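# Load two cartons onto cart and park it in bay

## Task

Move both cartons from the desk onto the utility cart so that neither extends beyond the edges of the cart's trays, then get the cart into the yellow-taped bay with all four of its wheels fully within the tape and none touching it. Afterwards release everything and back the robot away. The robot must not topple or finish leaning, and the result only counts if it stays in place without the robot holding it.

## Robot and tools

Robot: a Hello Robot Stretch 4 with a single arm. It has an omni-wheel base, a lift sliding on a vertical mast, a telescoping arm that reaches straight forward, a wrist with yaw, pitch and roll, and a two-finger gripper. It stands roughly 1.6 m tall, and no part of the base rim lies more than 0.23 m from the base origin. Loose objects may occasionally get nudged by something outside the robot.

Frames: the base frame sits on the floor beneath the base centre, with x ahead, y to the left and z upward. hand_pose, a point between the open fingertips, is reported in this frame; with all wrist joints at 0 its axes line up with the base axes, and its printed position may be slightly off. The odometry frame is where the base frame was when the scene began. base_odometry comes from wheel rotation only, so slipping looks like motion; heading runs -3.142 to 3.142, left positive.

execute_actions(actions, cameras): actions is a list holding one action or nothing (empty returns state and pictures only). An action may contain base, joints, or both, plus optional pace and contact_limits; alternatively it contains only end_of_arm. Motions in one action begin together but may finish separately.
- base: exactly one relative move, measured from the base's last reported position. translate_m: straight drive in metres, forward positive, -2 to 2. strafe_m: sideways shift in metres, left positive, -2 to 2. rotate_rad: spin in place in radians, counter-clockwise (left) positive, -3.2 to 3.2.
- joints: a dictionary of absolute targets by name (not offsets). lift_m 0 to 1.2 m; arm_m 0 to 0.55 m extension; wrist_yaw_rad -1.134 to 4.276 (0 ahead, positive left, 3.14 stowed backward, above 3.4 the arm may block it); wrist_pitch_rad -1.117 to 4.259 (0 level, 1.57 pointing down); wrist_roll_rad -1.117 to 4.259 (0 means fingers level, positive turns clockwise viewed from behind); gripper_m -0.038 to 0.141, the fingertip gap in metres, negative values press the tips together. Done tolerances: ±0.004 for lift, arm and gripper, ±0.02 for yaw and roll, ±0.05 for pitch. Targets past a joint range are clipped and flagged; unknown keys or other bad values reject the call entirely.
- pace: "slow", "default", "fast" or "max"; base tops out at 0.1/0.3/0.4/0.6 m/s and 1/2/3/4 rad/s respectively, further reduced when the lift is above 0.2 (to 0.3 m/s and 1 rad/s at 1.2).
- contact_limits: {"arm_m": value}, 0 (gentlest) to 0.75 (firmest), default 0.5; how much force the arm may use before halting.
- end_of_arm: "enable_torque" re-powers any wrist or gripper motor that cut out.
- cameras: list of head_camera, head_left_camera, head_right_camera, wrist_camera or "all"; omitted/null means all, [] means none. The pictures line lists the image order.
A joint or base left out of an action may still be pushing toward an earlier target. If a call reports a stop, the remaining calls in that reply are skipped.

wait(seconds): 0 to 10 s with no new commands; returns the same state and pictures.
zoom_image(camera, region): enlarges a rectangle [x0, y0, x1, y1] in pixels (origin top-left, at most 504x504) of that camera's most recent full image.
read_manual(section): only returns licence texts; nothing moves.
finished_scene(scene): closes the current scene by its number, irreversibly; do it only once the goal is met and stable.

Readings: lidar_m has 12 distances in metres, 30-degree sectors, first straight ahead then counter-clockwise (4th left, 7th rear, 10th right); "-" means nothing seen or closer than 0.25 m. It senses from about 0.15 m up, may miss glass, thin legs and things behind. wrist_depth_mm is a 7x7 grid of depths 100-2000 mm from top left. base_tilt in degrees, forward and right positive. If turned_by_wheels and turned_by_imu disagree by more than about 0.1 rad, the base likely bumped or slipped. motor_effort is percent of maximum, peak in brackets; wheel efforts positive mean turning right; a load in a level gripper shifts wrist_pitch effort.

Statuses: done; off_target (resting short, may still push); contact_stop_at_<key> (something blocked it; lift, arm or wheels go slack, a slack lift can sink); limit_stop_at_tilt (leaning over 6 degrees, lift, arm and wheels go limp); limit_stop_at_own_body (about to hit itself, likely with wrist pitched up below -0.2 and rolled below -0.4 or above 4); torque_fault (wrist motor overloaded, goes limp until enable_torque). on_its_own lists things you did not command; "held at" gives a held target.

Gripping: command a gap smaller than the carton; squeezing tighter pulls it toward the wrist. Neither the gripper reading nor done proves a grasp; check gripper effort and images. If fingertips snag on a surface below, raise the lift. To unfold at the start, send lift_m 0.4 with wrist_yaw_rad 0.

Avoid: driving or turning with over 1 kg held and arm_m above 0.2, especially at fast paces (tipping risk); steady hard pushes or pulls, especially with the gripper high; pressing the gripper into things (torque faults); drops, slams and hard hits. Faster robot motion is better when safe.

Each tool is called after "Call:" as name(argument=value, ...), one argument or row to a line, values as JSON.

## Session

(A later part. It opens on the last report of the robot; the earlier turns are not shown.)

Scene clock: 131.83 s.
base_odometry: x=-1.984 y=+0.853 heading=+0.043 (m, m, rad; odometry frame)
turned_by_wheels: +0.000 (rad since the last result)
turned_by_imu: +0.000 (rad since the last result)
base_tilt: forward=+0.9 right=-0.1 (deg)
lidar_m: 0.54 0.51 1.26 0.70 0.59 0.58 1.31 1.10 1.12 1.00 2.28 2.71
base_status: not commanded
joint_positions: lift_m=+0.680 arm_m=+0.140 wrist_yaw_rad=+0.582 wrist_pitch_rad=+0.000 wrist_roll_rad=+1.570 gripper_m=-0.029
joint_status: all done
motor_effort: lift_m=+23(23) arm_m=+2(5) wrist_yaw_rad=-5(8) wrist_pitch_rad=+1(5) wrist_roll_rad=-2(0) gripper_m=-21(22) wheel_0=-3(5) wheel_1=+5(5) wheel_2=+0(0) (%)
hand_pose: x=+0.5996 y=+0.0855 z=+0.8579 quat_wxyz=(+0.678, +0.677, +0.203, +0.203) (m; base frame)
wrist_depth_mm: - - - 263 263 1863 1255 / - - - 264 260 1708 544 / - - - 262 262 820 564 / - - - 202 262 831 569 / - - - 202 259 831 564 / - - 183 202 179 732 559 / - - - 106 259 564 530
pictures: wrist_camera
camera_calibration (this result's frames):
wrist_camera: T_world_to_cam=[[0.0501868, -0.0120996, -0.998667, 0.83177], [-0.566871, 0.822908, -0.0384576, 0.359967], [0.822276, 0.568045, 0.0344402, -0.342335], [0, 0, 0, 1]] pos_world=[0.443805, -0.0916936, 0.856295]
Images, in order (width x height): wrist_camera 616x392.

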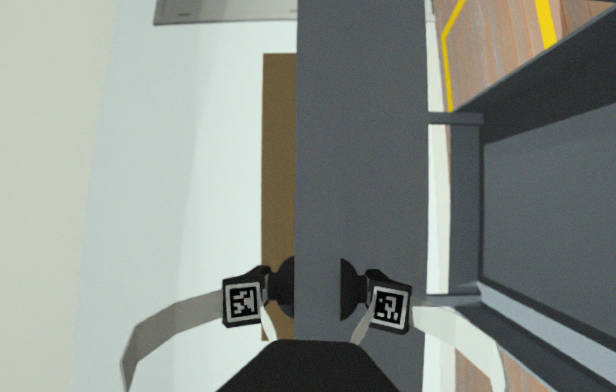

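Call:
execute_actions(
  actions=[
    {"base":{"strafe_m":0.144},"joints":{"wrist_yaw_rad":0.41,"arm_m":0.058},"pace":"slow"},
  ],
  cameras=[],
)

Call:
execute_actions(
  actions=[
    {"base":{"strafe_m":0.156},"joints":{"wrist_yaw_rad":0.24,"arm_m":0.005},"pace":"slow"},
  ],
  cameras=[],
)

Call:
execute_actions(
  actions=[
    {"base":{"translate_m":0.15},"pace":"slow"},
  ],
  cameras=[],
)

Call:
execute_actions(
  actions=[
    {"base":{"strafe_m":0.2},"joints":{"wrist_yaw_rad":0.08},"pace":"slow"},
  ],
  cameras=["head_camera","head_left_camera"],
)

Scene clock: 135.33 s.
base_odometry: x=-1.990 y=+0.997 heading=+0.043 (m, m, rad; odometry frame)
turned_by_wheels: -0.001 (rad since the last result)
turned_by_imu: -0.003 (rad since the last result)
base_tilt: forward=+0.9 right=-0.1 (deg)
lidar_m: 0.44 0.44 1.08 0.59 0.50 0.49 0.59 1.19 1.23 1.12 2.42 0.60
base_status: done
joint_positions: lift_m=+0.680 arm_m=+0.059 wrist_yaw_rad=+0.406 wrist_pitch_rad=+0.001 wrist_roll_rad=+1.570 gripper_m=-0.029
joint_status: all done
motor_effort: lift_m=+23(23) arm_m=-4(7) wrist_yaw_rad=+13(54) wrist_pitch_rad=-1(2) wrist_roll_rad=-1(1) gripper_m=-19(21) wheel_0=-9(18) wheel_1=+4(14) wheel_2=-1(8) (%)
hand_pose: x=+0.5291 y=+0.0335 z=+0.8578 quat_wxyz=(+0.693, +0.692, +0.143, +0.142) (m; base frame)
wrist_depth_mm: - - - 262 263 1863 1229 / - - - 262 260 1708 544 / - - - 263 260 831 564 / - - - 262 262 831 569 / - - - 203 260 820 564 / - - 183 202 179 723 549 / - - - 107 260 564 530
pictures: none
No camera images: the call's "cameras" was empty. Leave "cameras" out to get every camera's image.

Scene clock: 138.03 s.
base_odometry: x=-1.997 y=+1.152 heading=+0.042 (m, m, rad; odometry frame)
turned_by_wheels: +0.000 (rad since the last result)
turned_by_imu: -0.002 (rad since the last result)
base_tilt: forward=+0.8 right=-0.1 (deg)
lidar_m: 0.40 0.40 0.87 0.47 0.38 0.34 0.45 1.32 1.29 1.28 2.63 0.47
base_status: done
joint_positions: lift_m=+0.680 arm_m=+0.006 wrist_yaw_rad=+0.236 wrist_pitch_rad=+0.001 wrist_roll_rad=+1.570 gripper_m=-0.029
joint_status: all done
motor_effort: lift_m=+23(23) arm_m=-3(8) wrist_yaw_rad=+13(55) wrist_pitch_rad=-3(1) wrist_roll_rad=-1(1) gripper_m=-21(23) wheel_0=-7(16) wheel_1=+5(7) wheel_2=+1(3) (%)
hand_pose: x=+0.4775 y=-0.0177 z=+0.8577 quat_wxyz=(+0.703, +0.702, +0.083, +0.083) (m; base frame)
wrist_depth_mm: - - - 263 262 1863 1255 / - - - 262 262 1708 549 / - - - 263 260 831 564 / - - - 263 262 831 569 / - - - 206 260 831 569 / - - 183 202 179 732 559 / - - - 107 262 564 539
pictures: none
No camera images: the call's "cameras" was empty. Leave "cameras" out to get every camera's image.

Scene clock: 140.83 s.
base_odometry: x=-1.847 y=+1.159 heading=+0.043 (m, m, rad; odometry frame)
turned_by_wheels: +0.000 (rad since the last result)
turned_by_imu: +0.000 (rad since the last result)
base_tilt: forward=+0.9 right=-0.1 (deg)
lidar_m: 0.40 0.38 1.08 0.57 0.50 0.49 0.59 1.41 1.39 1.30 2.85 0.49
base_status: done
joint_positions: lift_m=+0.680 arm_m=+0.005 wrist_yaw_rad=+0.242 wrist_pitch_rad=+0.001 wrist_roll_rad=+1.570 gripper_m=-0.029
joint_status: not commanded
motor_effort: lift_m=+23(23) arm_m=-2(4) wrist_yaw_rad=-5(12) wrist_pitch_rad=-1(0) wrist_roll_rad=+0(1) gripper_m=-18(20) wheel_0=+7(10) wheel_1=+5(9) wheel_2=-7(17) (%)
hand_pose: x=+0.4773 y=-0.0158 z=+0.8578 quat_wxyz=(+0.702, +0.702, +0.086, +0.085) (m; base frame)
wrist_depth_mm: - - - 282 282 1863 1281 / - - - 277 277 1863 517 / - - - 272 272 778 569 / - - - 268 267 831 564 / - - - 206 263 831 569 / - - 184 201 179 750 554 / - - - 107 255 615 564
pictures: none
No camera images: the call's "cameras" was empty. Leave "cameras" out to get every camera's image.

Scene clock: 143.97 s.
base_odometry: x=-1.856 y=+1.358 heading=+0.042 (m, m, rad; odometry frame)
turned_by_wheels: +0.000 (rad since the last result)
turned_by_imu: -0.003 (rad since the last result)
base_tilt: forward=+0.9 right=-0.1 (deg)
lidar_m: 0.41 0.44 0.76 0.40 0.37 0.35 0.42 0.71 1.55 1.48 2.94 0.48
base_status: done
joint_positions: lift_m=+0.680 arm_m=+0.005 wrist_yaw_rad=+0.076 wrist_pitch_rad=+0.001 wrist_roll_rad=+1.570 gripper_m=-0.029
joint_status: all done
motor_effort: lift_m=+23(23) arm_m=-2(2) wrist_yaw_rad=+11(58) wrist_pitch_rad=-1(2) wrist_roll_rad=-1(0) gripper_m=-20(22) wheel_0=-9(15) wheel_1=+4(6) wheel_2=-1(5) (%)
hand_pose: x=+0.4706 y=-0.0652 z=+0.8577 quat_wxyz=(+0.707, +0.706, +0.027, +0.027) (m; base frame)
wrist_depth_mm: - - - 272 272 1863 1281 / - - - 270 270 1863 539 / - - - 267 267 831 564 / - - - 266 265 842 569 / - - - 205 263 831 564 / - - 183 202 179 759 554 / 1983 1983 - 107 256 609 559
pictures: head_camera, head_left_camera
Images, in order (width x height): head_camera 420x560, head_left_camera 420x672.

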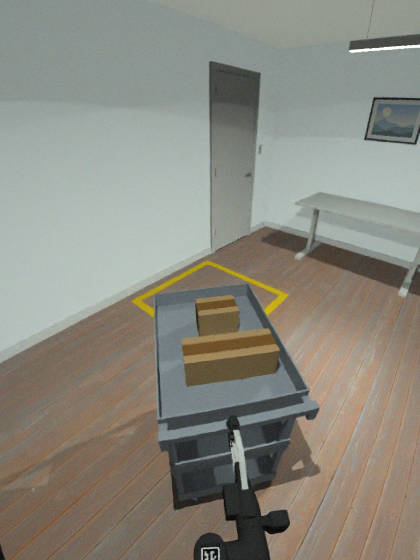

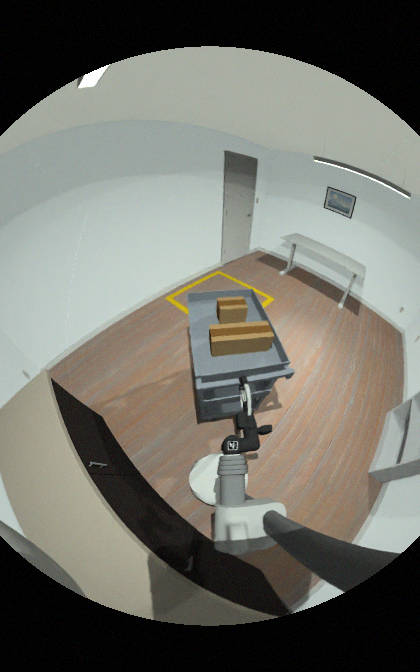

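Call:
execute_actions(
  actions=[
    {"base":{"translate_m":0.17},"pace":"slow"},
  ],
  cameras=[],
)

Call:
execute_actions(
  actions=[
    {"base":{"strafe_m":0.2},"joints":{"wrist_yaw_rad":-0.08},"pace":"slow"},
  ],
  cameras=[],
)

Call:
execute_actions(
  actions=[
    {"base":{"translate_m":0.22},"pace":"slow"},
  ],
  cameras=["head_camera","head_left_camera"],
)

Scene clock: 148.20 s.
base_odometry: x=-1.686 y=+1.366 heading=+0.043 (m, m, rad; odometry frame)
turned_by_wheels: +0.000 (rad since the last result)
turned_by_imu: +0.000 (rad since the last result)
base_tilt: forward=+0.8 right=-0.1 (deg)
lidar_m: 0.40 0.39 2.00 0.57 0.48 0.48 0.56 1.01 1.54 1.60 2.79 0.47
base_status: done
joint_positions: lift_m=+0.680 arm_m=+0.005 wrist_yaw_rad=+0.082 wrist_pitch_rad=+0.001 wrist_roll_rad=+1.570 gripper_m=-0.029
joint_status: not commanded
motor_effort: lift_m=+23(22) arm_m=-2(2) wrist_yaw_rad=-4(12) wrist_pitch_rad=-1(2) wrist_roll_rad=+2(1) gripper_m=-18(19) wheel_0=+7(10) wheel_1=+4(6) wheel_2=-7(15) (%)
hand_pose: x=+0.4709 y=-0.0636 z=+0.8578 quat_wxyz=(+0.707, +0.706, +0.029, +0.029) (m; base frame)
wrist_depth_mm: - - - 296 296 1464 1205 / - - - 287 287 1863 525 / - - - 279 279 831 564 / - - - 271 272 831 569 / - - - 208 265 831 569 / - - 184 200 180 759 554 / 1863 1863 1921 107 252 640 569
pictures: none
No camera images: the call's "cameras" was empty. Leave "cameras" out to get every camera's image.

Scene clock: 151.37 s.
base_odometry: x=-1.695 y=+1.565 heading=+0.042 (m, m, rad; odometry frame)
turned_by_wheels: +0.000 (rad since the last result)
turned_by_imu: -0.003 (rad since the last result)
base_tilt: forward=+0.9 right=-0.1 (deg)
lidar_m: 0.40 1.86 0.77 0.44 0.36 0.33 0.41 0.68 1.75 1.74 2.93 0.46
base_status: done
joint_positions: lift_m=+0.680 arm_m=+0.005 wrist_yaw_rad=-0.083 wrist_pitch_rad=+0.001 wrist_roll_rad=+1.570 gripper_m=-0.029
joint_status: all done
motor_effort: lift_m=+23(23) arm_m=-3(2) wrist_yaw_rad=+9(57) wrist_pitch_rad=-2(0) wrist_roll_rad=+0(1) gripper_m=-19(20) wheel_0=-7(15) wheel_1=+4(11) wheel_2=-2(2) (%)
hand_pose: x=+0.4565 y=-0.1111 z=+0.8577 quat_wxyz=(+0.707, +0.706, -0.029, -0.030) (m; base frame)
wrist_depth_mm: - - - 287 287 1708 1255 / - - - 281 281 1863 530 / - - - 274 274 788 564 / - - - 270 270 831 569 / - - - 206 265 820 559 / - - 183 201 180 759 559 / 1863 1808 1921 107 254 640 569
pictures: none
No camera images: the call's "cameras" was empty. Leave "cameras" out to get every camera's image.

Scene clock: 154.83 s.
base_odometry: x=-1.475 y=+1.575 heading=+0.043 (m, m, rad; odometry frame)
turned_by_wheels: +0.000 (rad since the last result)
turned_by_imu: +0.000 (rad since the last result)
base_tilt: forward=+0.8 right=-0.1 (deg)
lidar_m: 0.36 1.71 1.70 0.61 0.50 0.50 0.59 1.06 1.81 1.94 2.80 0.45
base_status: done
joint_positions: lift_m=+0.680 arm_m=+0.005 wrist_yaw_rad=-0.080 wrist_pitch_rad=+0.001 wrist_roll_rad=+1.570 gripper_m=-0.029
joint_status: not commanded
motor_effort: lift_m=+23(23) arm_m=-2(2) wrist_yaw_rad=-1(18) wrist_pitch_rad=-2(2) wrist_roll_rad=+0(1) gripper_m=-19(19) wheel_0=+6(8) wheel_1=+5(8) wheel_2=-7(14) (%)
hand_pose: x=+0.4569 y=-0.1101 z=+0.8577 quat_wxyz=(+0.707, +0.706, -0.028, -0.029) (m; base frame)
wrist_depth_mm: - - - 317 317 329 325 / - - - 303 306 1863 1255 / - - - 290 290 1863 554 / - - - 277 278 842 569 / - - - 211 266 831 564 / 1921 1983 183 199 180 759 559 / 1708 1661 1756 107 248 647 564
pictures: head_camera, head_left_camera
Images, in order (width x height): head_camera 420x560, head_left_camera 420x672.

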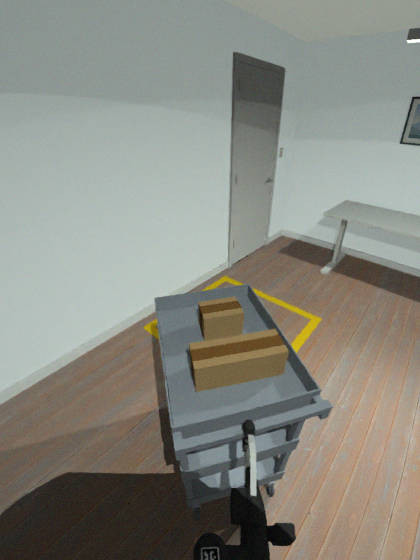

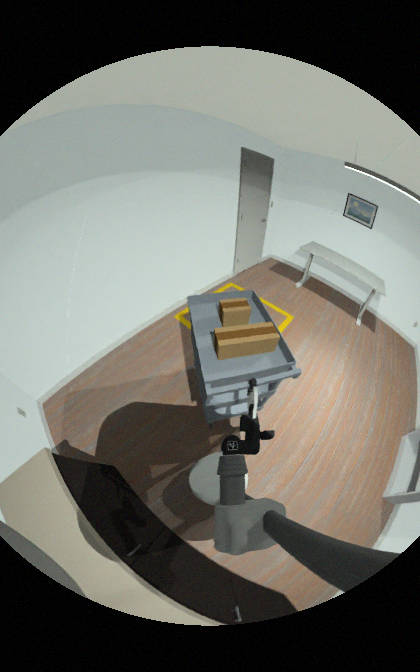

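Call:
execute_actions(
  actions=[
    {"base":{"strafe_m":0.24},"joints":{"wrist_yaw_rad":-0.24},"pace":"slow"},
  ],
  cameras=[],
)

Call:
execute_actions(
  actions=[
    {"base":{"translate_m":0.1},"pace":"slow"},
  ],
  cameras=[],
)

Call:
execute_actions(
  actions=[
    {"base":{"strafe_m":0.22},"joints":{"wrist_yaw_rad":-0.41,"arm_m":0.04},"pace":"slow"},
  ],
  cameras=["head_camera","head_left_camera"],
)

Scene clock: 159.53 s.
base_odometry: x=-1.485 y=+1.814 heading=+0.042 (m, m, rad; odometry frame)
turned_by_wheels: +0.000 (rad since the last result)
turned_by_imu: -0.003 (rad since the last result)
base_tilt: forward=+0.8 right=-0.1 (deg)
lidar_m: 0.39 1.54 1.55 0.40 0.33 0.33 0.36 0.70 2.01 2.13 0.53 0.44
base_status: done
joint_positions: lift_m=+0.680 arm_m=+0.005 wrist_yaw_rad=-0.242 wrist_pitch_rad=+0.001 wrist_roll_rad=+1.570 gripper_m=-0.029
joint_status: all done
motor_effort: lift_m=+23(23) arm_m=-2(2) wrist_yaw_rad=+6(62) wrist_pitch_rad=-3(1) wrist_roll_rad=+2(2) gripper_m=-19(24) wheel_0=-7(14) wheel_1=+4(11) wheel_2=-2(4) (%)
hand_pose: x=+0.4353 y=-0.1541 z=+0.8577 quat_wxyz=(+0.702, +0.702, -0.085, -0.086) (m; base frame)
wrist_depth_mm: - - - 291 291 1708 1229 / - - - 285 285 1863 535 / - - - 277 277 768 569 / - - - 271 271 831 569 / - - - 207 264 820 564 / 1983 - 183 201 180 750 559 / 1661 1661 1756 106 254 654 564
pictures: none
No camera images: the call's "cameras" was empty. Leave "cameras" out to get every camera's image.

Scene clock: 161.80 s.
base_odometry: x=-1.386 y=+1.818 heading=+0.043 (m, m, rad; odometry frame)
turned_by_wheels: +0.000 (rad since the last result)
turned_by_imu: +0.000 (rad since the last result)
base_tilt: forward=+0.8 right=-0.1 (deg)
lidar_m: 0.38 1.47 1.44 0.49 0.40 0.41 0.46 0.82 2.06 2.22 0.53 0.44
base_status: done
joint_positions: lift_m=+0.680 arm_m=+0.005 wrist_yaw_rad=-0.241 wrist_pitch_rad=+0.001 wrist_roll_rad=+1.570 gripper_m=-0.029
joint_status: not commanded
motor_effort: lift_m=+23(23) arm_m=-2(2) wrist_yaw_rad=+4(18) wrist_pitch_rad=-1(3) wrist_roll_rad=+0(0) gripper_m=-20(21) wheel_0=+7(9) wheel_1=+5(6) wheel_2=-7(11) (%)
hand_pose: x=+0.4355 y=-0.1538 z=+0.8577 quat_wxyz=(+0.702, +0.702, -0.085, -0.085) (m; base frame)
wrist_depth_mm: - - - 291 293 1708 1205 / - - - 285 285 1863 535 / - - - 277 278 809 569 / - - - 272 271 831 569 / - - - 208 265 820 569 / 1863 1921 183 201 180 750 559 / 1661 1576 1661 107 253 647 564
pictures: none
No camera images: the call's "cameras" was empty. Leave "cameras" out to get every camera's image.

Scene clock: 165.13 s.
base_odometry: x=-1.395 y=+2.038 heading=+0.042 (m, m, rad; odometry frame)
turned_by_wheels: +0.000 (rad since the last result)
turned_by_imu: -0.003 (rad since the last result)
base_tilt: forward=+0.9 right=-0.1 (deg)
lidar_m: 0.44 1.29 1.30 1.02 0.26 0.25 0.28 0.52 2.28 2.37 0.47 0.43
base_status: done
joint_positions: lift_m=+0.680 arm_m=+0.039 wrist_yaw_rad=-0.410 wrist_pitch_rad=+0.001 wrist_roll_rad=+1.570 gripper_m=-0.029
joint_status: all done
motor_effort: lift_m=+23(23) arm_m=+3(8) wrist_yaw_rad=+1(57) wrist_pitch_rad=-2(2) wrist_roll_rad=-1(0) gripper_m=-22(23) wheel_0=-8(13) wheel_1=+3(11) wheel_2=-1(4) (%)
hand_pose: x=+0.4400 y=-0.1952 z=+0.8577 quat_wxyz=(+0.693, +0.692, -0.144, -0.144) (m; base frame)
wrist_depth_mm: - - - 276 276 1863 1281 / - - - 272 272 1863 535 / - - - 270 270 820 569 / - - - 266 265 831 569 / - - - 205 263 820 564 / 1921 1983 183 202 180 759 559 / 1661 1576 1756 107 257 597 564
pictures: head_camera, head_left_camera
Images, in order (width x height): head_camera 420x560, head_left_camera 420x672.

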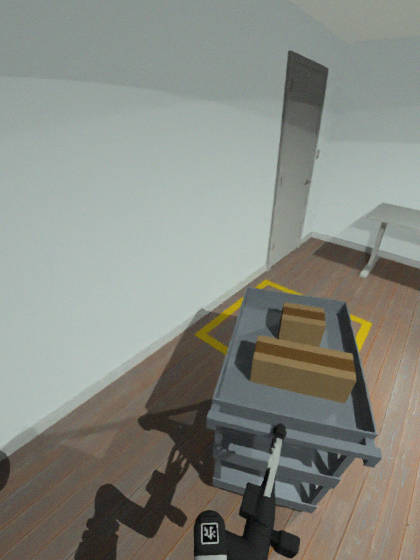

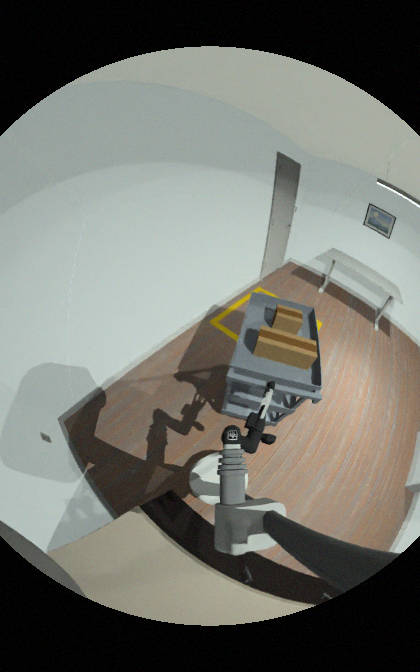

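Call:
execute_actions(
  actions=[
    {"base":{"translate_m":0.3},"pace":"slow"},
  ],
  cameras=[],
)

Call:
execute_actions(
  actions=[
    {"base":{"strafe_m":0.1},"joints":{"wrist_yaw_rad":-0.62,"arm_m":0.1},"pace":"slow"},
  ],
  cameras=["head_camera","head_left_camera","head_right_camera"],
)

Scene clock: 170.23 s.
base_odometry: x=-1.096 y=+2.051 heading=+0.043 (m, m, rad; odometry frame)
turned_by_wheels: +0.000 (rad since the last result)
turned_by_imu: +0.000 (rad since the last result)
base_tilt: forward=+0.8 right=-0.1 (deg)
lidar_m: 0.44 1.10 1.07 1.26 1.08 0.49 0.57 0.94 2.39 2.66 0.49 0.44
base_status: done
joint_positions: lift_m=+0.680 arm_m=+0.039 wrist_yaw_rad=-0.411 wrist_pitch_rad=+0.001 wrist_roll_rad=+1.570 gripper_m=-0.029
joint_status: not commanded
motor_effort: lift_m=+23(23) arm_m=+3(3) wrist_yaw_rad=+4(18) wrist_pitch_rad=+0(2) wrist_roll_rad=-1(0) gripper_m=-19(18) wheel_0=+8(8) wheel_1=+6(5) wheel_2=-7(18) (%)
hand_pose: x=+0.4398 y=-0.1955 z=+0.8577 quat_wxyz=(+0.692, +0.692, -0.144, -0.145) (m; base frame)
wrist_depth_mm: - - - 268 267 1808 1281 / - - - 267 265 1863 549 / - - - 265 264 809 569 / - - - 264 262 842 569 / - - - 204 263 831 564 / 1661 1708 183 202 180 750 554 / 1366 1366 1430 106 258 591 535
pictures: none
No camera images: the call's "cameras" was empty. Leave "cameras" out to get every camera's image.

Scene clock: 172.37 s.
base_odometry: x=-1.100 y=+2.150 heading=+0.042 (m, m, rad; odometry frame)
turned_by_wheels: -0.001 (rad since the last result)
turned_by_imu: -0.002 (rad since the last result)
base_tilt: forward=+0.8 right=-0.1 (deg)
lidar_m: 0.49 1.02 1.01 1.17 1.01 0.42 0.44 0.79 2.46 2.73 0.51 0.48
base_status: done
joint_positions: lift_m=+0.680 arm_m=+0.099 wrist_yaw_rad=-0.621 wrist_pitch_rad=+0.001 wrist_roll_rad=+1.570 gripper_m=-0.029
joint_status: all done
motor_effort: lift_m=+23(23) arm_m=+4(8) wrist_yaw_rad=+4(56) wrist_pitch_rad=-2(5) wrist_roll_rad=-2(0) gripper_m=-19(22) wheel_0=-9(11) wheel_1=+3(8) wheel_2=-2(4) (%)
hand_pose: x=+0.4539 y=-0.2390 z=+0.8577 quat_wxyz=(+0.673, +0.673, -0.216, -0.217) (m; base frame)
wrist_depth_mm: - - - 296 296 1576 1229 / - - - 289 289 1863 525 / - - - 281 279 831 569 / - - - 273 273 831 569 / - - - 208 265 831 564 / - - 183 201 180 750 559 / 1661 1576 1756 107 251 647 564
pictures: head_camera, head_left_camera, head_right_camera
Images, in order (width x height): head_camera 420x560, head_left_camera 420x672, head_right_camera 420x672.

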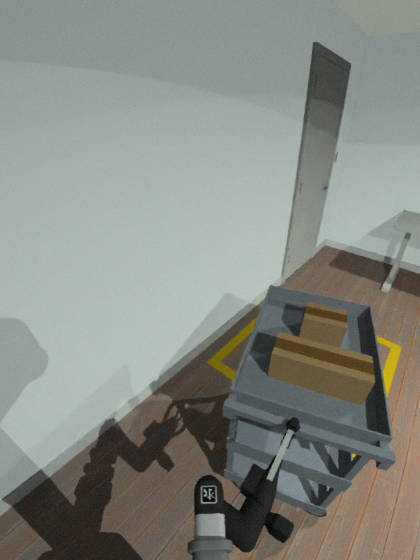

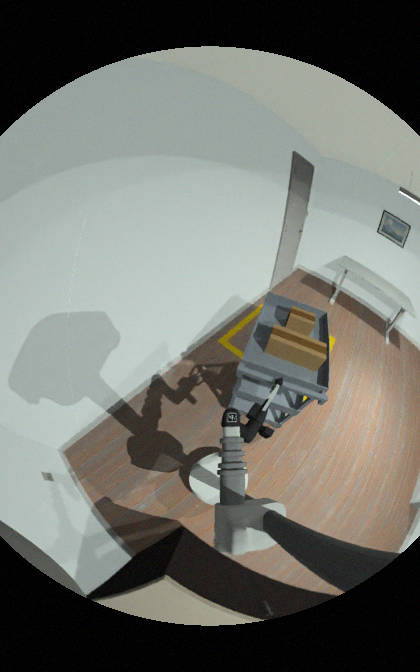

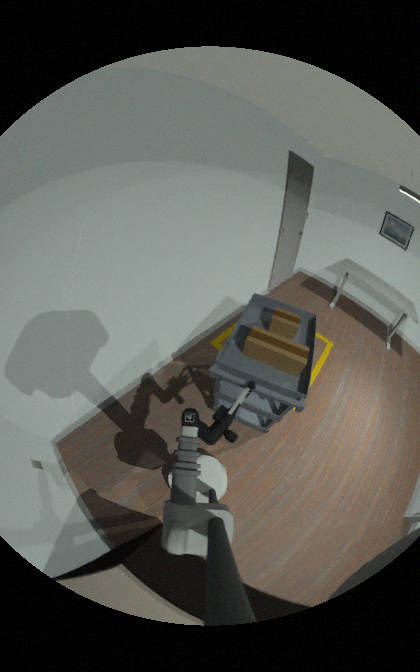

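Call:
execute_actions(
  actions=[
    {"base":{"strafe_m":0.2},"joints":{"arm_m":0.17},"pace":"slow"},
  ],
  cameras=[],
)

Call:
execute_actions(
  actions=[
    {"base":{"rotate_rad":-0.3},"joints":{"wrist_yaw_rad":-0.4},"pace":"slow"},
  ],
  cameras=[],
)

Call:
execute_actions(
  actions=[
    {"base":{"strafe_m":0.2},"pace":"slow"},
  ],
  cameras=["head_camera","head_left_camera","head_right_camera"],
)

Scene clock: 177.03 s.
base_odometry: x=-1.108 y=+2.350 heading=+0.042 (m, m, rad; odometry frame)
turned_by_wheels: +0.000 (rad since the last result)
turned_by_imu: -0.003 (rad since the last result)
base_tilt: forward=+0.8 right=-0.1 (deg)
lidar_m: 0.59 0.87 0.88 1.00 0.89 0.52 0.39 0.56 2.63 2.89 0.51 0.50
base_status: done
joint_positions: lift_m=+0.680 arm_m=+0.169 wrist_yaw_rad=-0.620 wrist_pitch_rad=+0.001 wrist_roll_rad=+1.570 gripper_m=-0.029
joint_status: all done
motor_effort: lift_m=+23(23) arm_m=+3(5) wrist_yaw_rad=+0(21) wrist_pitch_rad=-1(1) wrist_roll_rad=+0(0) gripper_m=-21(22) wheel_0=-7(13) wheel_1=+5(8) wheel_2=+0(1) (%)
hand_pose: x=+0.5243 y=-0.2388 z=+0.8578 quat_wxyz=(+0.674, +0.673, -0.215, -0.216) (m; base frame)
wrist_depth_mm: - - - 190 246 1863 500 / - - - 251 250 809 569 / - - - 253 253 831 569 / - - - 257 257 831 569 / - - - 203 260 831 569 / 1708 1756 182 204 179 699 549 / 1308 1281 1430 107 268 1255 492
pictures: none
No camera images: the call's "cameras" was empty. Leave "cameras" out to get every camera's image.

Scene clock: 178.47 s.
base_odometry: x=-1.108 y=+2.350 heading=-0.257 (m, m, rad; odometry frame)
turned_by_wheels: -0.299 (rad since the last result)
turned_by_imu: -0.304 (rad since the last result)
base_tilt: forward=+0.9 right=-0.1 (deg)
lidar_m: 0.55 0.93 0.87 0.92 0.94 0.88 0.39 0.39 0.88 2.65 3.24 0.56
base_status: done
joint_positions: lift_m=+0.680 arm_m=+0.169 wrist_yaw_rad=-0.399 wrist_pitch_rad=+0.000 wrist_roll_rad=+1.570 gripper_m=-0.029
joint_status: all done
motor_effort: lift_m=+22(23) arm_m=+3(4) wrist_yaw_rad=-2(54) wrist_pitch_rad=+0(2) wrist_roll_rad=+1(1) gripper_m=-20(22) wheel_0=+5(21) wheel_1=+5(11) wheel_2=+8(13) (%)
hand_pose: x=+0.5722 y=-0.1926 z=+0.8580 quat_wxyz=(+0.693, +0.693, -0.140, -0.140) (m; base frame)
wrist_depth_mm: - - - 281 281 1708 1255 / - - - 276 273 1863 535 / - - - 270 271 788 569 / - - - 265 265 842 569 / - - - 204 260 831 564 / - - 184 198 179 750 554 / 1661 1618 1756 107 251 640 564
pictures: none
No camera images: the call's "cameras" was empty. Leave "cameras" out to get every camera's image.

Scene clock: 181.60 s.
base_odometry: x=-1.057 y=+2.543 heading=-0.257 (m, m, rad; odometry frame)
turned_by_wheels: +0.000 (rad since the last result)
turned_by_imu: -0.003 (rad since the last result)
base_tilt: forward=+0.8 right=-0.1 (deg)
lidar_m: 0.59 0.74 0.69 0.70 0.85 0.79 0.66 0.47 0.62 2.87 3.34 0.52
base_status: done
joint_positions: lift_m=+0.680 arm_m=+0.169 wrist_yaw_rad=-0.401 wrist_pitch_rad=+0.000 wrist_roll_rad=+1.570 gripper_m=-0.029
joint_status: not commanded
motor_effort: lift_m=+23(23) arm_m=+3(3) wrist_yaw_rad=+2(13) wrist_pitch_rad=+1(2) wrist_roll_rad=-3(0) gripper_m=-20(19) wheel_0=-8(14) wheel_1=+3(9) wheel_2=+0(2) (%)
hand_pose: x=+0.5719 y=-0.1930 z=+0.8579 quat_wxyz=(+0.693, +0.693, -0.141, -0.141) (m; base frame)
wrist_depth_mm: - - - 178 232 1808 544 / - - - 182 237 778 564 / - - - 187 243 831 564 / - - - 193 251 831 569 / - - - 197 256 820 564 / 1808 1808 183 200 179 1576 544 / 1336 1308 1397 106 271 1229 488
pictures: head_camera, head_left_camera, head_right_camera
Images, in order (width x height): head_camera 420x560, head_left_camera 420x672, head_right_camera 420x672.

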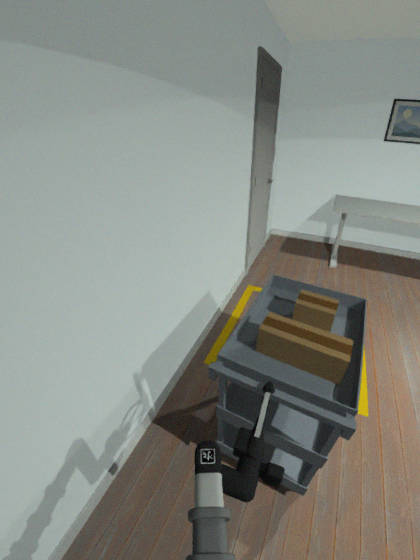

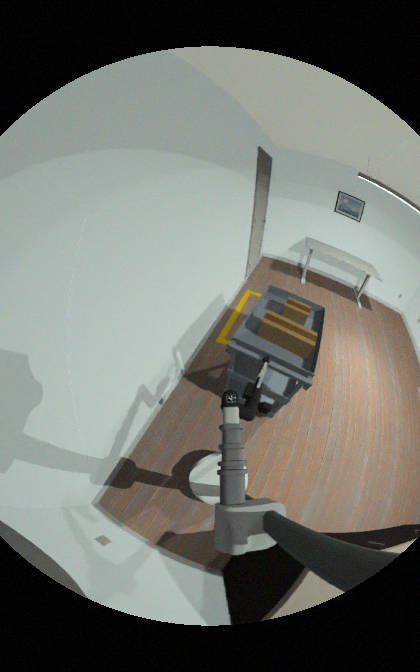

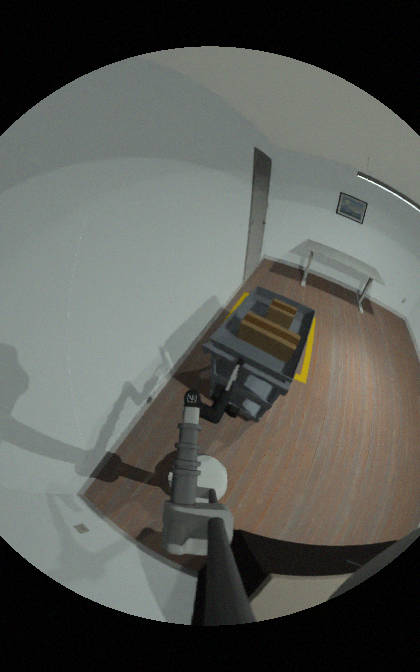

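Call:
execute_actions(
  actions=[
    {"base":{"rotate_rad":-0.25},"joints":{"wrist_yaw_rad":-0.24},"pace":"slow"},
  ],
  cameras=[],
)

Call:
execute_actions(
  actions=[
    {"base":{"strafe_m":0.11},"pace":"slow"},
  ],
  cameras=[],
)

Call:
execute_actions(
  actions=[
    {"base":{"rotate_rad":-0.17},"joints":{"wrist_yaw_rad":-0.11},"pace":"slow"},
  ],
  cameras=[],
)

Call:
execute_actions(
  actions=[
    {"base":{"strafe_m":0.09},"pace":"slow"},
  ],
  cameras=[],
)

Call:
execute_actions(
  actions=[
    {"base":{"translate_m":0.4},"joints":{"arm_m":0.02},"pace":"slow"},
  ],
  cameras=["head_camera","head_left_camera","head_right_camera"],
)

Scene clock: 184.10 s.
base_odometry: x=-1.057 y=+2.543 heading=-0.506 (m, m, rad; odometry frame)
turned_by_wheels: -0.249 (rad since the last result)
turned_by_imu: -0.252 (rad since the last result)
base_tilt: forward=+0.8 right=-0.1 (deg)
lidar_m: 0.57 0.86 0.69 0.68 0.79 0.79 0.79 0.47 0.46 2.87 3.06 0.55
base_status: done
joint_positions: lift_m=+0.680 arm_m=+0.169 wrist_yaw_rad=-0.237 wrist_pitch_rad=+0.000 wrist_roll_rad=+1.570 gripper_m=-0.029
joint_status: all done
motor_effort: lift_m=+23(23) arm_m=+3(4) wrist_yaw_rad=-7(55) wrist_pitch_rad=-1(0) wrist_roll_rad=-1(0) gripper_m=-20(21) wheel_0=+7(23) wheel_1=+4(12) wheel_2=+8(17) (%)
hand_pose: x=+0.6002 y=-0.1528 z=+0.8580 quat_wxyz=(+0.702, +0.702, -0.084, -0.084) (m; base frame)
wrist_depth_mm: - - - 268 266 1863 1281 / - - - 265 264 1921 530 / - - - 264 263 820 569 / - - - 260 259 831 569 / - - - 200 257 820 564 / - - 184 197 179 750 559 / 1808 1661 1863 107 253 621 564
pictures: none
No camera images: the call's "cameras" was empty. Leave "cameras" out to get every camera's image.

Scene clock: 186.37 s.
base_odometry: x=-1.004 y=+2.639 heading=-0.506 (m, m, rad; odometry frame)
turned_by_wheels: +0.000 (rad since the last result)
turned_by_imu: -0.002 (rad since the last result)
base_tilt: forward=+0.8 right=-0.1 (deg)
lidar_m: 0.57 0.72 0.59 0.57 0.67 0.77 0.78 0.63 0.52 2.98 3.15 0.57
base_status: done
joint_positions: lift_m=+0.680 arm_m=+0.169 wrist_yaw_rad=-0.242 wrist_pitch_rad=+0.000 wrist_roll_rad=+1.570 gripper_m=-0.029
joint_status: not commanded
motor_effort: lift_m=+23(22) arm_m=+3(3) wrist_yaw_rad=+5(14) wrist_pitch_rad=+1(0) wrist_roll_rad=+0(0) gripper_m=-21(20) wheel_0=-7(11) wheel_1=+4(7) wheel_2=+0(9) (%)
hand_pose: x=+0.5996 y=-0.1539 z=+0.8579 quat_wxyz=(+0.702, +0.702, -0.085, -0.085) (m; base frame)
wrist_depth_mm: - - - 185 240 1808 525 / - - - 246 245 798 559 / - - - 191 248 831 569 / - - - 194 252 842 564 / - - - 196 255 831 564 / - - 183 199 180 699 554 / 1537 1499 1708 107 263 1430 500
pictures: none
No camera images: the call's "cameras" was empty. Leave "cameras" out to get every camera's image.

Scene clock: 187.50 s.
base_odometry: x=-1.004 y=+2.639 heading=-0.675 (m, m, rad; odometry frame)
turned_by_wheels: -0.169 (rad since the last result)
turned_by_imu: -0.171 (rad since the last result)
base_tilt: forward=+0.8 right=-0.1 (deg)
lidar_m: 0.55 0.82 0.63 0.58 0.61 0.77 0.77 0.72 0.57 0.81 2.97 0.59
base_status: done
joint_positions: lift_m=+0.680 arm_m=+0.169 wrist_yaw_rad=-0.112 wrist_pitch_rad=+0.000 wrist_roll_rad=+1.570 gripper_m=-0.029
joint_status: all done
motor_effort: lift_m=+23(23) arm_m=+3(3) wrist_yaw_rad=+5(54) wrist_pitch_rad=+1(1) wrist_roll_rad=-1(1) gripper_m=-20(19) wheel_0=+6(19) wheel_1=+5(13) wheel_2=+5(16) (%)
hand_pose: x=+0.6173 y=-0.1191 z=+0.8580 quat_wxyz=(+0.706, +0.706, -0.040, -0.040) (m; base frame)
wrist_depth_mm: - - - 264 263 1808 1281 / - - - 262 262 1863 539 / - - - 260 259 831 564 / - - - 200 258 831 564 / - - - 198 256 820 564 / - - 183 197 180 750 554 / 1863 1708 1983 106 252 609 549
pictures: none
No camera images: the call's "cameras" was empty. Leave "cameras" out to get every camera's image.

Scene clock: 189.53 s.
base_odometry: x=-0.948 y=+2.709 heading=-0.675 (m, m, rad; odometry frame)
turned_by_wheels: +0.000 (rad since the last result)
turned_by_imu: -0.002 (rad since the last result)
base_tilt: forward=+0.9 right=-0.1 (deg)
lidar_m: 0.57 0.70 0.52 0.49 0.51 0.75 0.78 0.81 0.64 0.80 3.07 0.59
base_status: done
joint_positions: lift_m=+0.680 arm_m=+0.169 wrist_yaw_rad=-0.113 wrist_pitch_rad=+0.000 wrist_roll_rad=+1.570 gripper_m=-0.029
joint_status: not commanded
motor_effort: lift_m=+23(23) arm_m=+3(3) wrist_yaw_rad=+9(17) wrist_pitch_rad=-1(1) wrist_roll_rad=-2(1) gripper_m=-19(20) wheel_0=-8(13) wheel_1=+4(10) wheel_2=+0(5) (%)
hand_pose: x=+0.6171 y=-0.1194 z=+0.8580 quat_wxyz=(+0.706, +0.706, -0.040, -0.040) (m; base frame)
wrist_depth_mm: - - - 241 241 1863 525 / - - - 187 244 809 564 / - - - 190 248 831 569 / - - - 193 251 831 564 / - - - 196 254 831 564 / - - 183 198 180 707 554 / 1618 1537 1756 107 263 1430 504
pictures: none
No camera images: the call's "cameras" was empty. Leave "cameras" out to get every camera's image.

Scene clock: 194.83 s.
base_odometry: x=-0.636 y=+2.459 heading=-0.675 (m, m, rad; odometry frame)
turned_by_wheels: +0.000 (rad since the last result)
turned_by_imu: -0.001 (rad since the last result)
base_tilt: forward=+0.8 right=-0.1 (deg)
lidar_m: 0.44 0.70 0.51 0.49 0.52 0.76 1.17 0.91 0.86 2.96 3.01 0.41
base_status: done
joint_positions: lift_m=+0.680 arm_m=+0.020 wrist_yaw_rad=-0.110 wrist_pitch_rad=+0.000 wrist_roll_rad=+1.570 gripper_m=-0.029
joint_status: all done
motor_effort: lift_m=+23(23) arm_m=-3(6) wrist_yaw_rad=+0(13) wrist_pitch_rad=+0(3) wrist_roll_rad=-2(1) gripper_m=-18(20) wheel_0=+6(10) wheel_1=+4(14) wheel_2=-6(13) (%)
hand_pose: x=+0.4685 y=-0.1186 z=+0.8578 quat_wxyz=(+0.706, +0.706, -0.039, -0.039) (m; base frame)
wrist_depth_mm: - - - 174 228 1808 539 / - - - 178 233 778 569 / - - - 182 239 820 569 / - - - 187 246 842 569 / - - - 193 252 809 564 / - - 183 197 180 1576 544 / 1618 1499 1708 106 266 1464 492
pictures: head_camera, head_left_camera, head_right_camera
Images, in order (width x height): head_camera 420x560, head_left_camera 420x672, head_right_camera 420x672.

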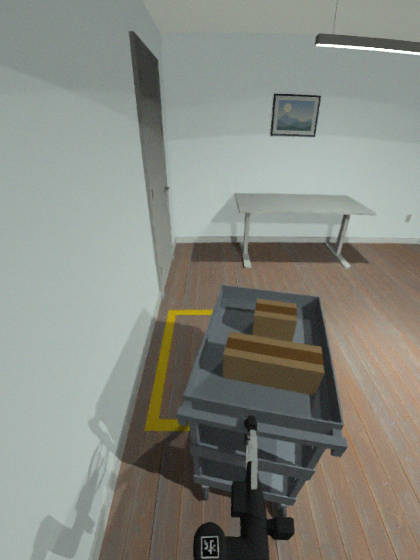

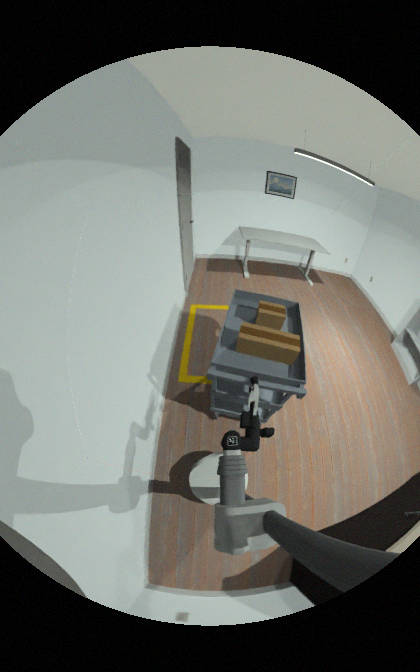

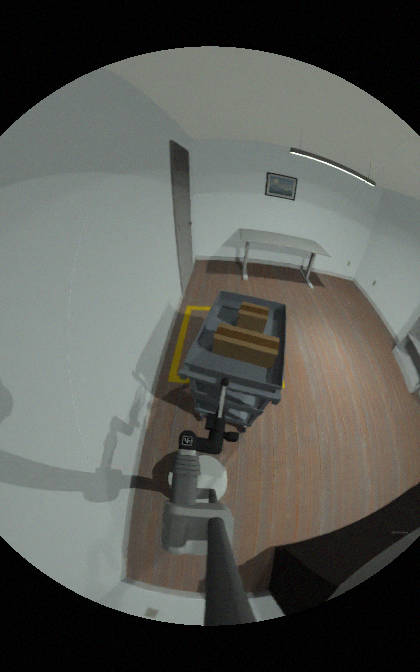

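Call:
execute_actions(
  actions=[
    {"base":{"strafe_m":-0.08},"pace":"slow"},
  ],
  cameras=[],
)

Call:
execute_actions(
  actions=[
    {"base":{"translate_m":0.3},"pace":"slow"},
  ],
  cameras=[],
)

Call:
execute_actions(
  actions=[
    {"base":{"translate_m":0.3},"pace":"slow"},
  ],
  cameras=["head_camera","head_left_camera","head_right_camera"],
)

Scene clock: 197.57 s.
base_odometry: x=-0.686 y=+2.397 heading=-0.674 (m, m, rad; odometry frame)
turned_by_wheels: +0.000 (rad since the last result)
turned_by_imu: +0.001 (rad since the last result)
base_tilt: forward=+0.9 right=-0.1 (deg)
lidar_m: 0.44 0.79 0.58 0.54 0.61 0.81 1.19 0.80 0.84 2.86 2.94 0.45
base_status: done
joint_positions: lift_m=+0.680 arm_m=+0.020 wrist_yaw_rad=-0.105 wrist_pitch_rad=+0.001 wrist_roll_rad=+1.570 gripper_m=-0.029
joint_status: not commanded
on_its_own: wrist_yaw_rad is at rest, and its effort (-14) is outside its rest range (-13 to +13)
motor_effort: lift_m=+22(23) arm_m=-2(3) wrist_yaw_rad=-14(15) wrist_pitch_rad=-1(2) wrist_roll_rad=-1(0) gripper_m=-21(20) wheel_0=+8(13) wheel_1=-4(5) wheel_2=+0(3) (%)
hand_pose: x=+0.4691 y=-0.1172 z=+0.8578 quat_wxyz=(+0.706, +0.706, -0.037, -0.037) (m; base frame)
wrist_depth_mm: - - - 188 245 1863 1205 / - - - 190 247 820 544 / - - - 251 250 831 564 / - - - 252 252 831 569 / - - - 196 254 831 559 / - - 185 196 179 699 554 / 1708 1708 1921 107 258 564 517
pictures: none
No camera images: the call's "cameras" was empty. Leave "cameras" out to get every camera's image.

Scene clock: 201.83 s.
base_odometry: x=-0.451 y=+2.210 heading=-0.674 (m, m, rad; odometry frame)
turned_by_wheels: +0.000 (rad since the last result)
turned_by_imu: -0.001 (rad since the last result)
base_tilt: forward=+0.8 right=-0.1 (deg)
lidar_m: 0.44 0.79 0.57 0.56 0.60 0.85 1.48 1.04 1.27 2.85 3.01 0.44
base_status: done
joint_positions: lift_m=+0.680 arm_m=+0.020 wrist_yaw_rad=-0.113 wrist_pitch_rad=+0.001 wrist_roll_rad=+1.570 gripper_m=-0.029
joint_status: not commanded
motor_effort: lift_m=+22(23) arm_m=-2(2) wrist_yaw_rad=+9(14) wrist_pitch_rad=+0(0) wrist_roll_rad=-2(1) gripper_m=-18(20) wheel_0=+5(10) wheel_1=+4(9) wheel_2=-7(10) (%)
hand_pose: x=+0.4681 y=-0.1194 z=+0.8578 quat_wxyz=(+0.706, +0.706, -0.040, -0.040) (m; base frame)
wrist_depth_mm: - - - 181 237 1863 535 / 1983 - - 185 239 798 564 / - - - 187 245 831 569 / - - - 191 249 842 569 / - - - 194 253 831 564 / - - 183 197 180 699 549 / 1756 1618 1863 106 262 1464 496
pictures: none
No camera images: the call's "cameras" was empty. Leave "cameras" out to get every camera's image.

Scene clock: 206.10 s.
base_odometry: x=-0.217 y=+2.023 heading=-0.674 (m, m, rad; odometry frame)
turned_by_wheels: +0.000 (rad since the last result)
turned_by_imu: -0.001 (rad since the last result)
base_tilt: forward=+0.8 right=-0.1 (deg)
lidar_m: 0.44 0.80 0.57 0.54 0.56 0.85 1.79 1.28 1.76 2.82 3.35 0.42
base_status: done
joint_positions: lift_m=+0.680 arm_m=+0.020 wrist_yaw_rad=-0.114 wrist_pitch_rad=+0.001 wrist_roll_rad=+1.570 gripper_m=-0.029
joint_status: not commanded
motor_effort: lift_m=+23(23) arm_m=-3(3) wrist_yaw_rad=+11(12) wrist_pitch_rad=-2(0) wrist_roll_rad=+1(1) gripper_m=-20(17) wheel_0=+5(9) wheel_1=+5(11) wheel_2=-7(14) (%)
hand_pose: x=+0.4681 y=-0.1196 z=+0.8578 quat_wxyz=(+0.706, +0.706, -0.040, -0.040) (m; base frame)
wrist_depth_mm: - - - 172 226 1863 544 / 1921 - - 176 232 778 564 / - - - 181 238 820 569 / - - - 187 245 831 574 / - - - 193 252 809 564 / - - 183 197 180 1576 539 / 1756 1618 1863 107 267 1499 488
pictures: head_camera, head_left_camera, head_right_camera
Images, in order (width x height): head_camera 420x560, head_left_camera 420x672, head_right_camera 420x672.

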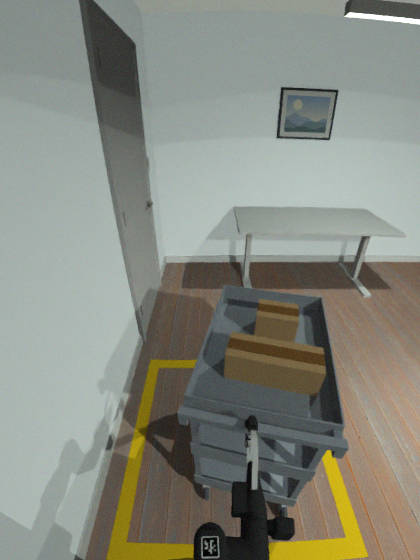

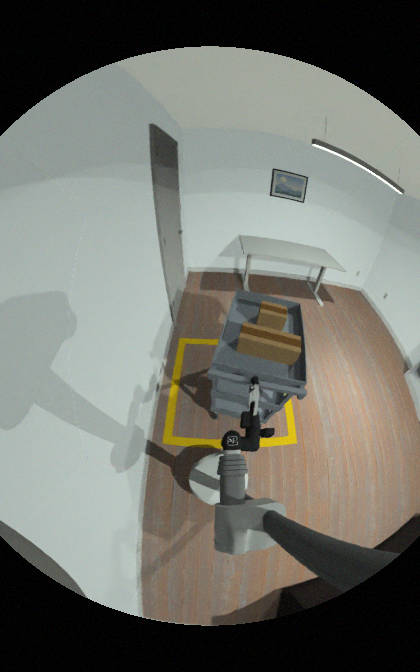

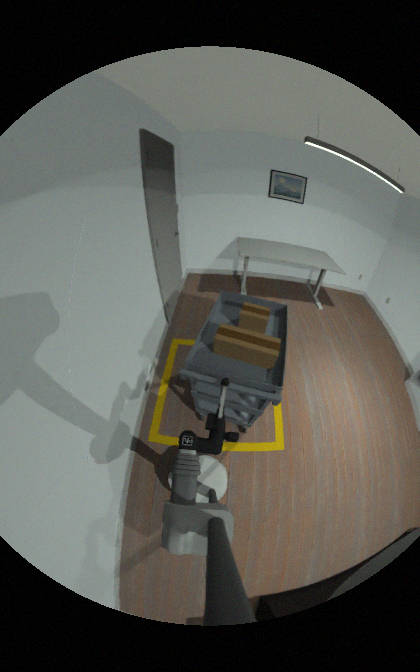

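Call:
execute_actions(
  actions=[
    {"joints":{"gripper_m":0.07}},
  ],
  cameras=[],
)

Call:
execute_actions(
  actions=[
    {"base":{"translate_m":-0.5}},
  ],
  cameras=[],
)

Call:
execute_actions(
  actions=[
    {"base":{"strafe_m":-0.75},"joints":{"lift_m":0.2,"wrist_roll_rad":0,"wrist_yaw_rad":0.3,"gripper_m":0.14}},
  ],
  cameras=["head_camera","wrist_camera"],
)

Scene clock: 208.63 s.
base_odometry: x=-0.217 y=+2.023 heading=-0.674 (m, m, rad; odometry frame)
turned_by_wheels: +0.000 (rad since the last result)
turned_by_imu: +0.000 (rad since the last result)
base_tilt: forward=+0.9 right=-0.1 (deg)
lidar_m: 0.45 0.78 0.57 0.53 0.56 0.83 1.78 1.30 1.74 2.82 3.32 0.44
base_status: not commanded
joint_positions: lift_m=+0.680 arm_m=+0.020 wrist_yaw_rad=-0.110 wrist_pitch_rad=+0.002 wrist_roll_rad=+1.570 gripper_m=+0.070
joint_status: all done
motor_effort: lift_m=+23(23) arm_m=-3(3) wrist_yaw_rad=+1(12) wrist_pitch_rad=-5(5) wrist_roll_rad=-1(0) gripper_m=-2(18) wheel_0=+5(5) wheel_1=+5(5) wheel_2=-7(7) (%)
hand_pose: x=+0.4684 y=-0.1187 z=+0.8574 quat_wxyz=(+0.706, +0.706, -0.038, -0.040) (m; base frame)
wrist_depth_mm: - - - 181 235 1808 539 / - - - 187 242 778 559 / - - - 192 248 831 569 / - - - 198 257 831 564 / - - - 204 263 788 564 / - - 215 208 195 1661 535 / 1661 1618 1808 107 281 1537 484
pictures: none
No camera images: the call's "cameras" was empty. Leave "cameras" out to get every camera's image.

Scene clock: 211.80 s.
base_odometry: x=-0.608 y=+2.335 heading=-0.674 (m, m, rad; odometry frame)
turned_by_wheels: +0.000 (rad since the last result)
turned_by_imu: +0.000 (rad since the last result)
base_tilt: forward=+0.8 right=-0.1 (deg)
lidar_m: 0.92 0.81 0.59 0.56 0.60 0.86 1.29 0.88 1.03 2.85 2.97 0.92
base_status: done
joint_positions: lift_m=+0.680 arm_m=+0.020 wrist_yaw_rad=-0.110 wrist_pitch_rad=+0.002 wrist_roll_rad=+1.570 gripper_m=+0.070
joint_status: not commanded
motor_effort: lift_m=+22(23) arm_m=-3(2) wrist_yaw_rad=+1(2) wrist_pitch_rad=-3(5) wrist_roll_rad=-2(1) gripper_m=-3(4) wheel_0=-5(10) wheel_1=-2(9) wheel_2=+4(15) (%)
hand_pose: x=+0.4685 y=-0.1186 z=+0.8574 quat_wxyz=(+0.706, +0.706, -0.038, -0.040) (m; base frame)
wrist_depth_mm: - - - - - 1808 1255 / - - - - - 1808 1255 / - - - 878 1336 732 1060 / - - - 891 - 741 1042 / - - - 917 1366 976 1042 / - - 216 798 195 798 931 / 1808 1708 1863 107 1921 1537 1229
pictures: none
No camera images: the call's "cameras" was empty. Leave "cameras" out to get every camera's image.

Scene clock: 215.63 s.
base_odometry: x=-1.076 y=+1.749 heading=-0.674 (m, m, rad; odometry frame)
turned_by_wheels: +0.000 (rad since the last result)
turned_by_imu: +0.004 (rad since the last result)
base_tilt: forward=+0.8 right=-0.1 (deg)
lidar_m: 1.19 0.94 1.33 1.30 1.40 0.73 0.68 0.72 1.00 2.11 2.18 2.70
base_status: done
joint_positions: lift_m=+0.200 arm_m=+0.020 wrist_yaw_rad=+0.300 wrist_pitch_rad=+0.002 wrist_roll_rad=+0.000 gripper_m=+0.140
joint_status: all done
motor_effort: lift_m=+17(19) arm_m=-2(3) wrist_yaw_rad=+1(8) wrist_pitch_rad=-4(4) wrist_roll_rad=-2(6) gripper_m=-1(2) wheel_0=+2(11) wheel_1=-2(11) wheel_2=+0(4) (%)
hand_pose: x=+0.4928 y=+0.0017 z=+0.3779 quat_wxyz=(+0.989, +0.000, +0.001, +0.149) (m; base frame)
wrist_depth_mm: 1336 960 842 1025 - - - / 1336 1537 1229 1397 - - - / 1366 1025 809 1138 - - - / 1366 1708 - - - - - / 1366 1182 891 1281 - - - / 1138 1008 809 1138 1042 207 1160 / 842 820 831 107 904 831 854
pictures: head_camera, wrist_camera
camera_calibration (this result's frames):
wrist_camera: T_world_to_cam=[[0.32904, -0.94362, 0.0362536, -0.170167], [-0.0115658, -0.0424155, -0.999033, 0.44068], [0.944245, 0.328302, -0.0248701, -0.227693], [0, 0, 0, 1]] pos_world=[0.276087, -0.067129, 0.44076]
Images, in order (width x height): head_camera 420x560, wrist_camera 616x392.

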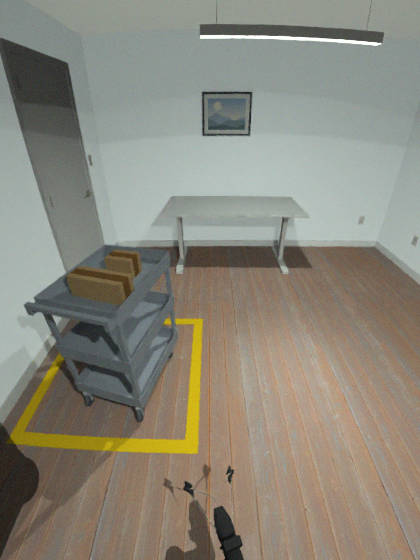

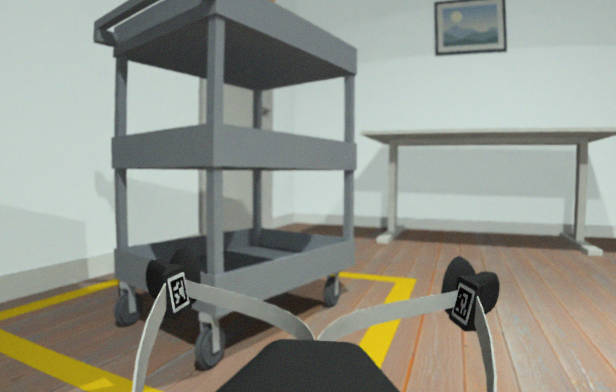

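All wheels are inside the tape.

Call:
finished_scene(
  scene=2,
)

The scene is finished: the task was done.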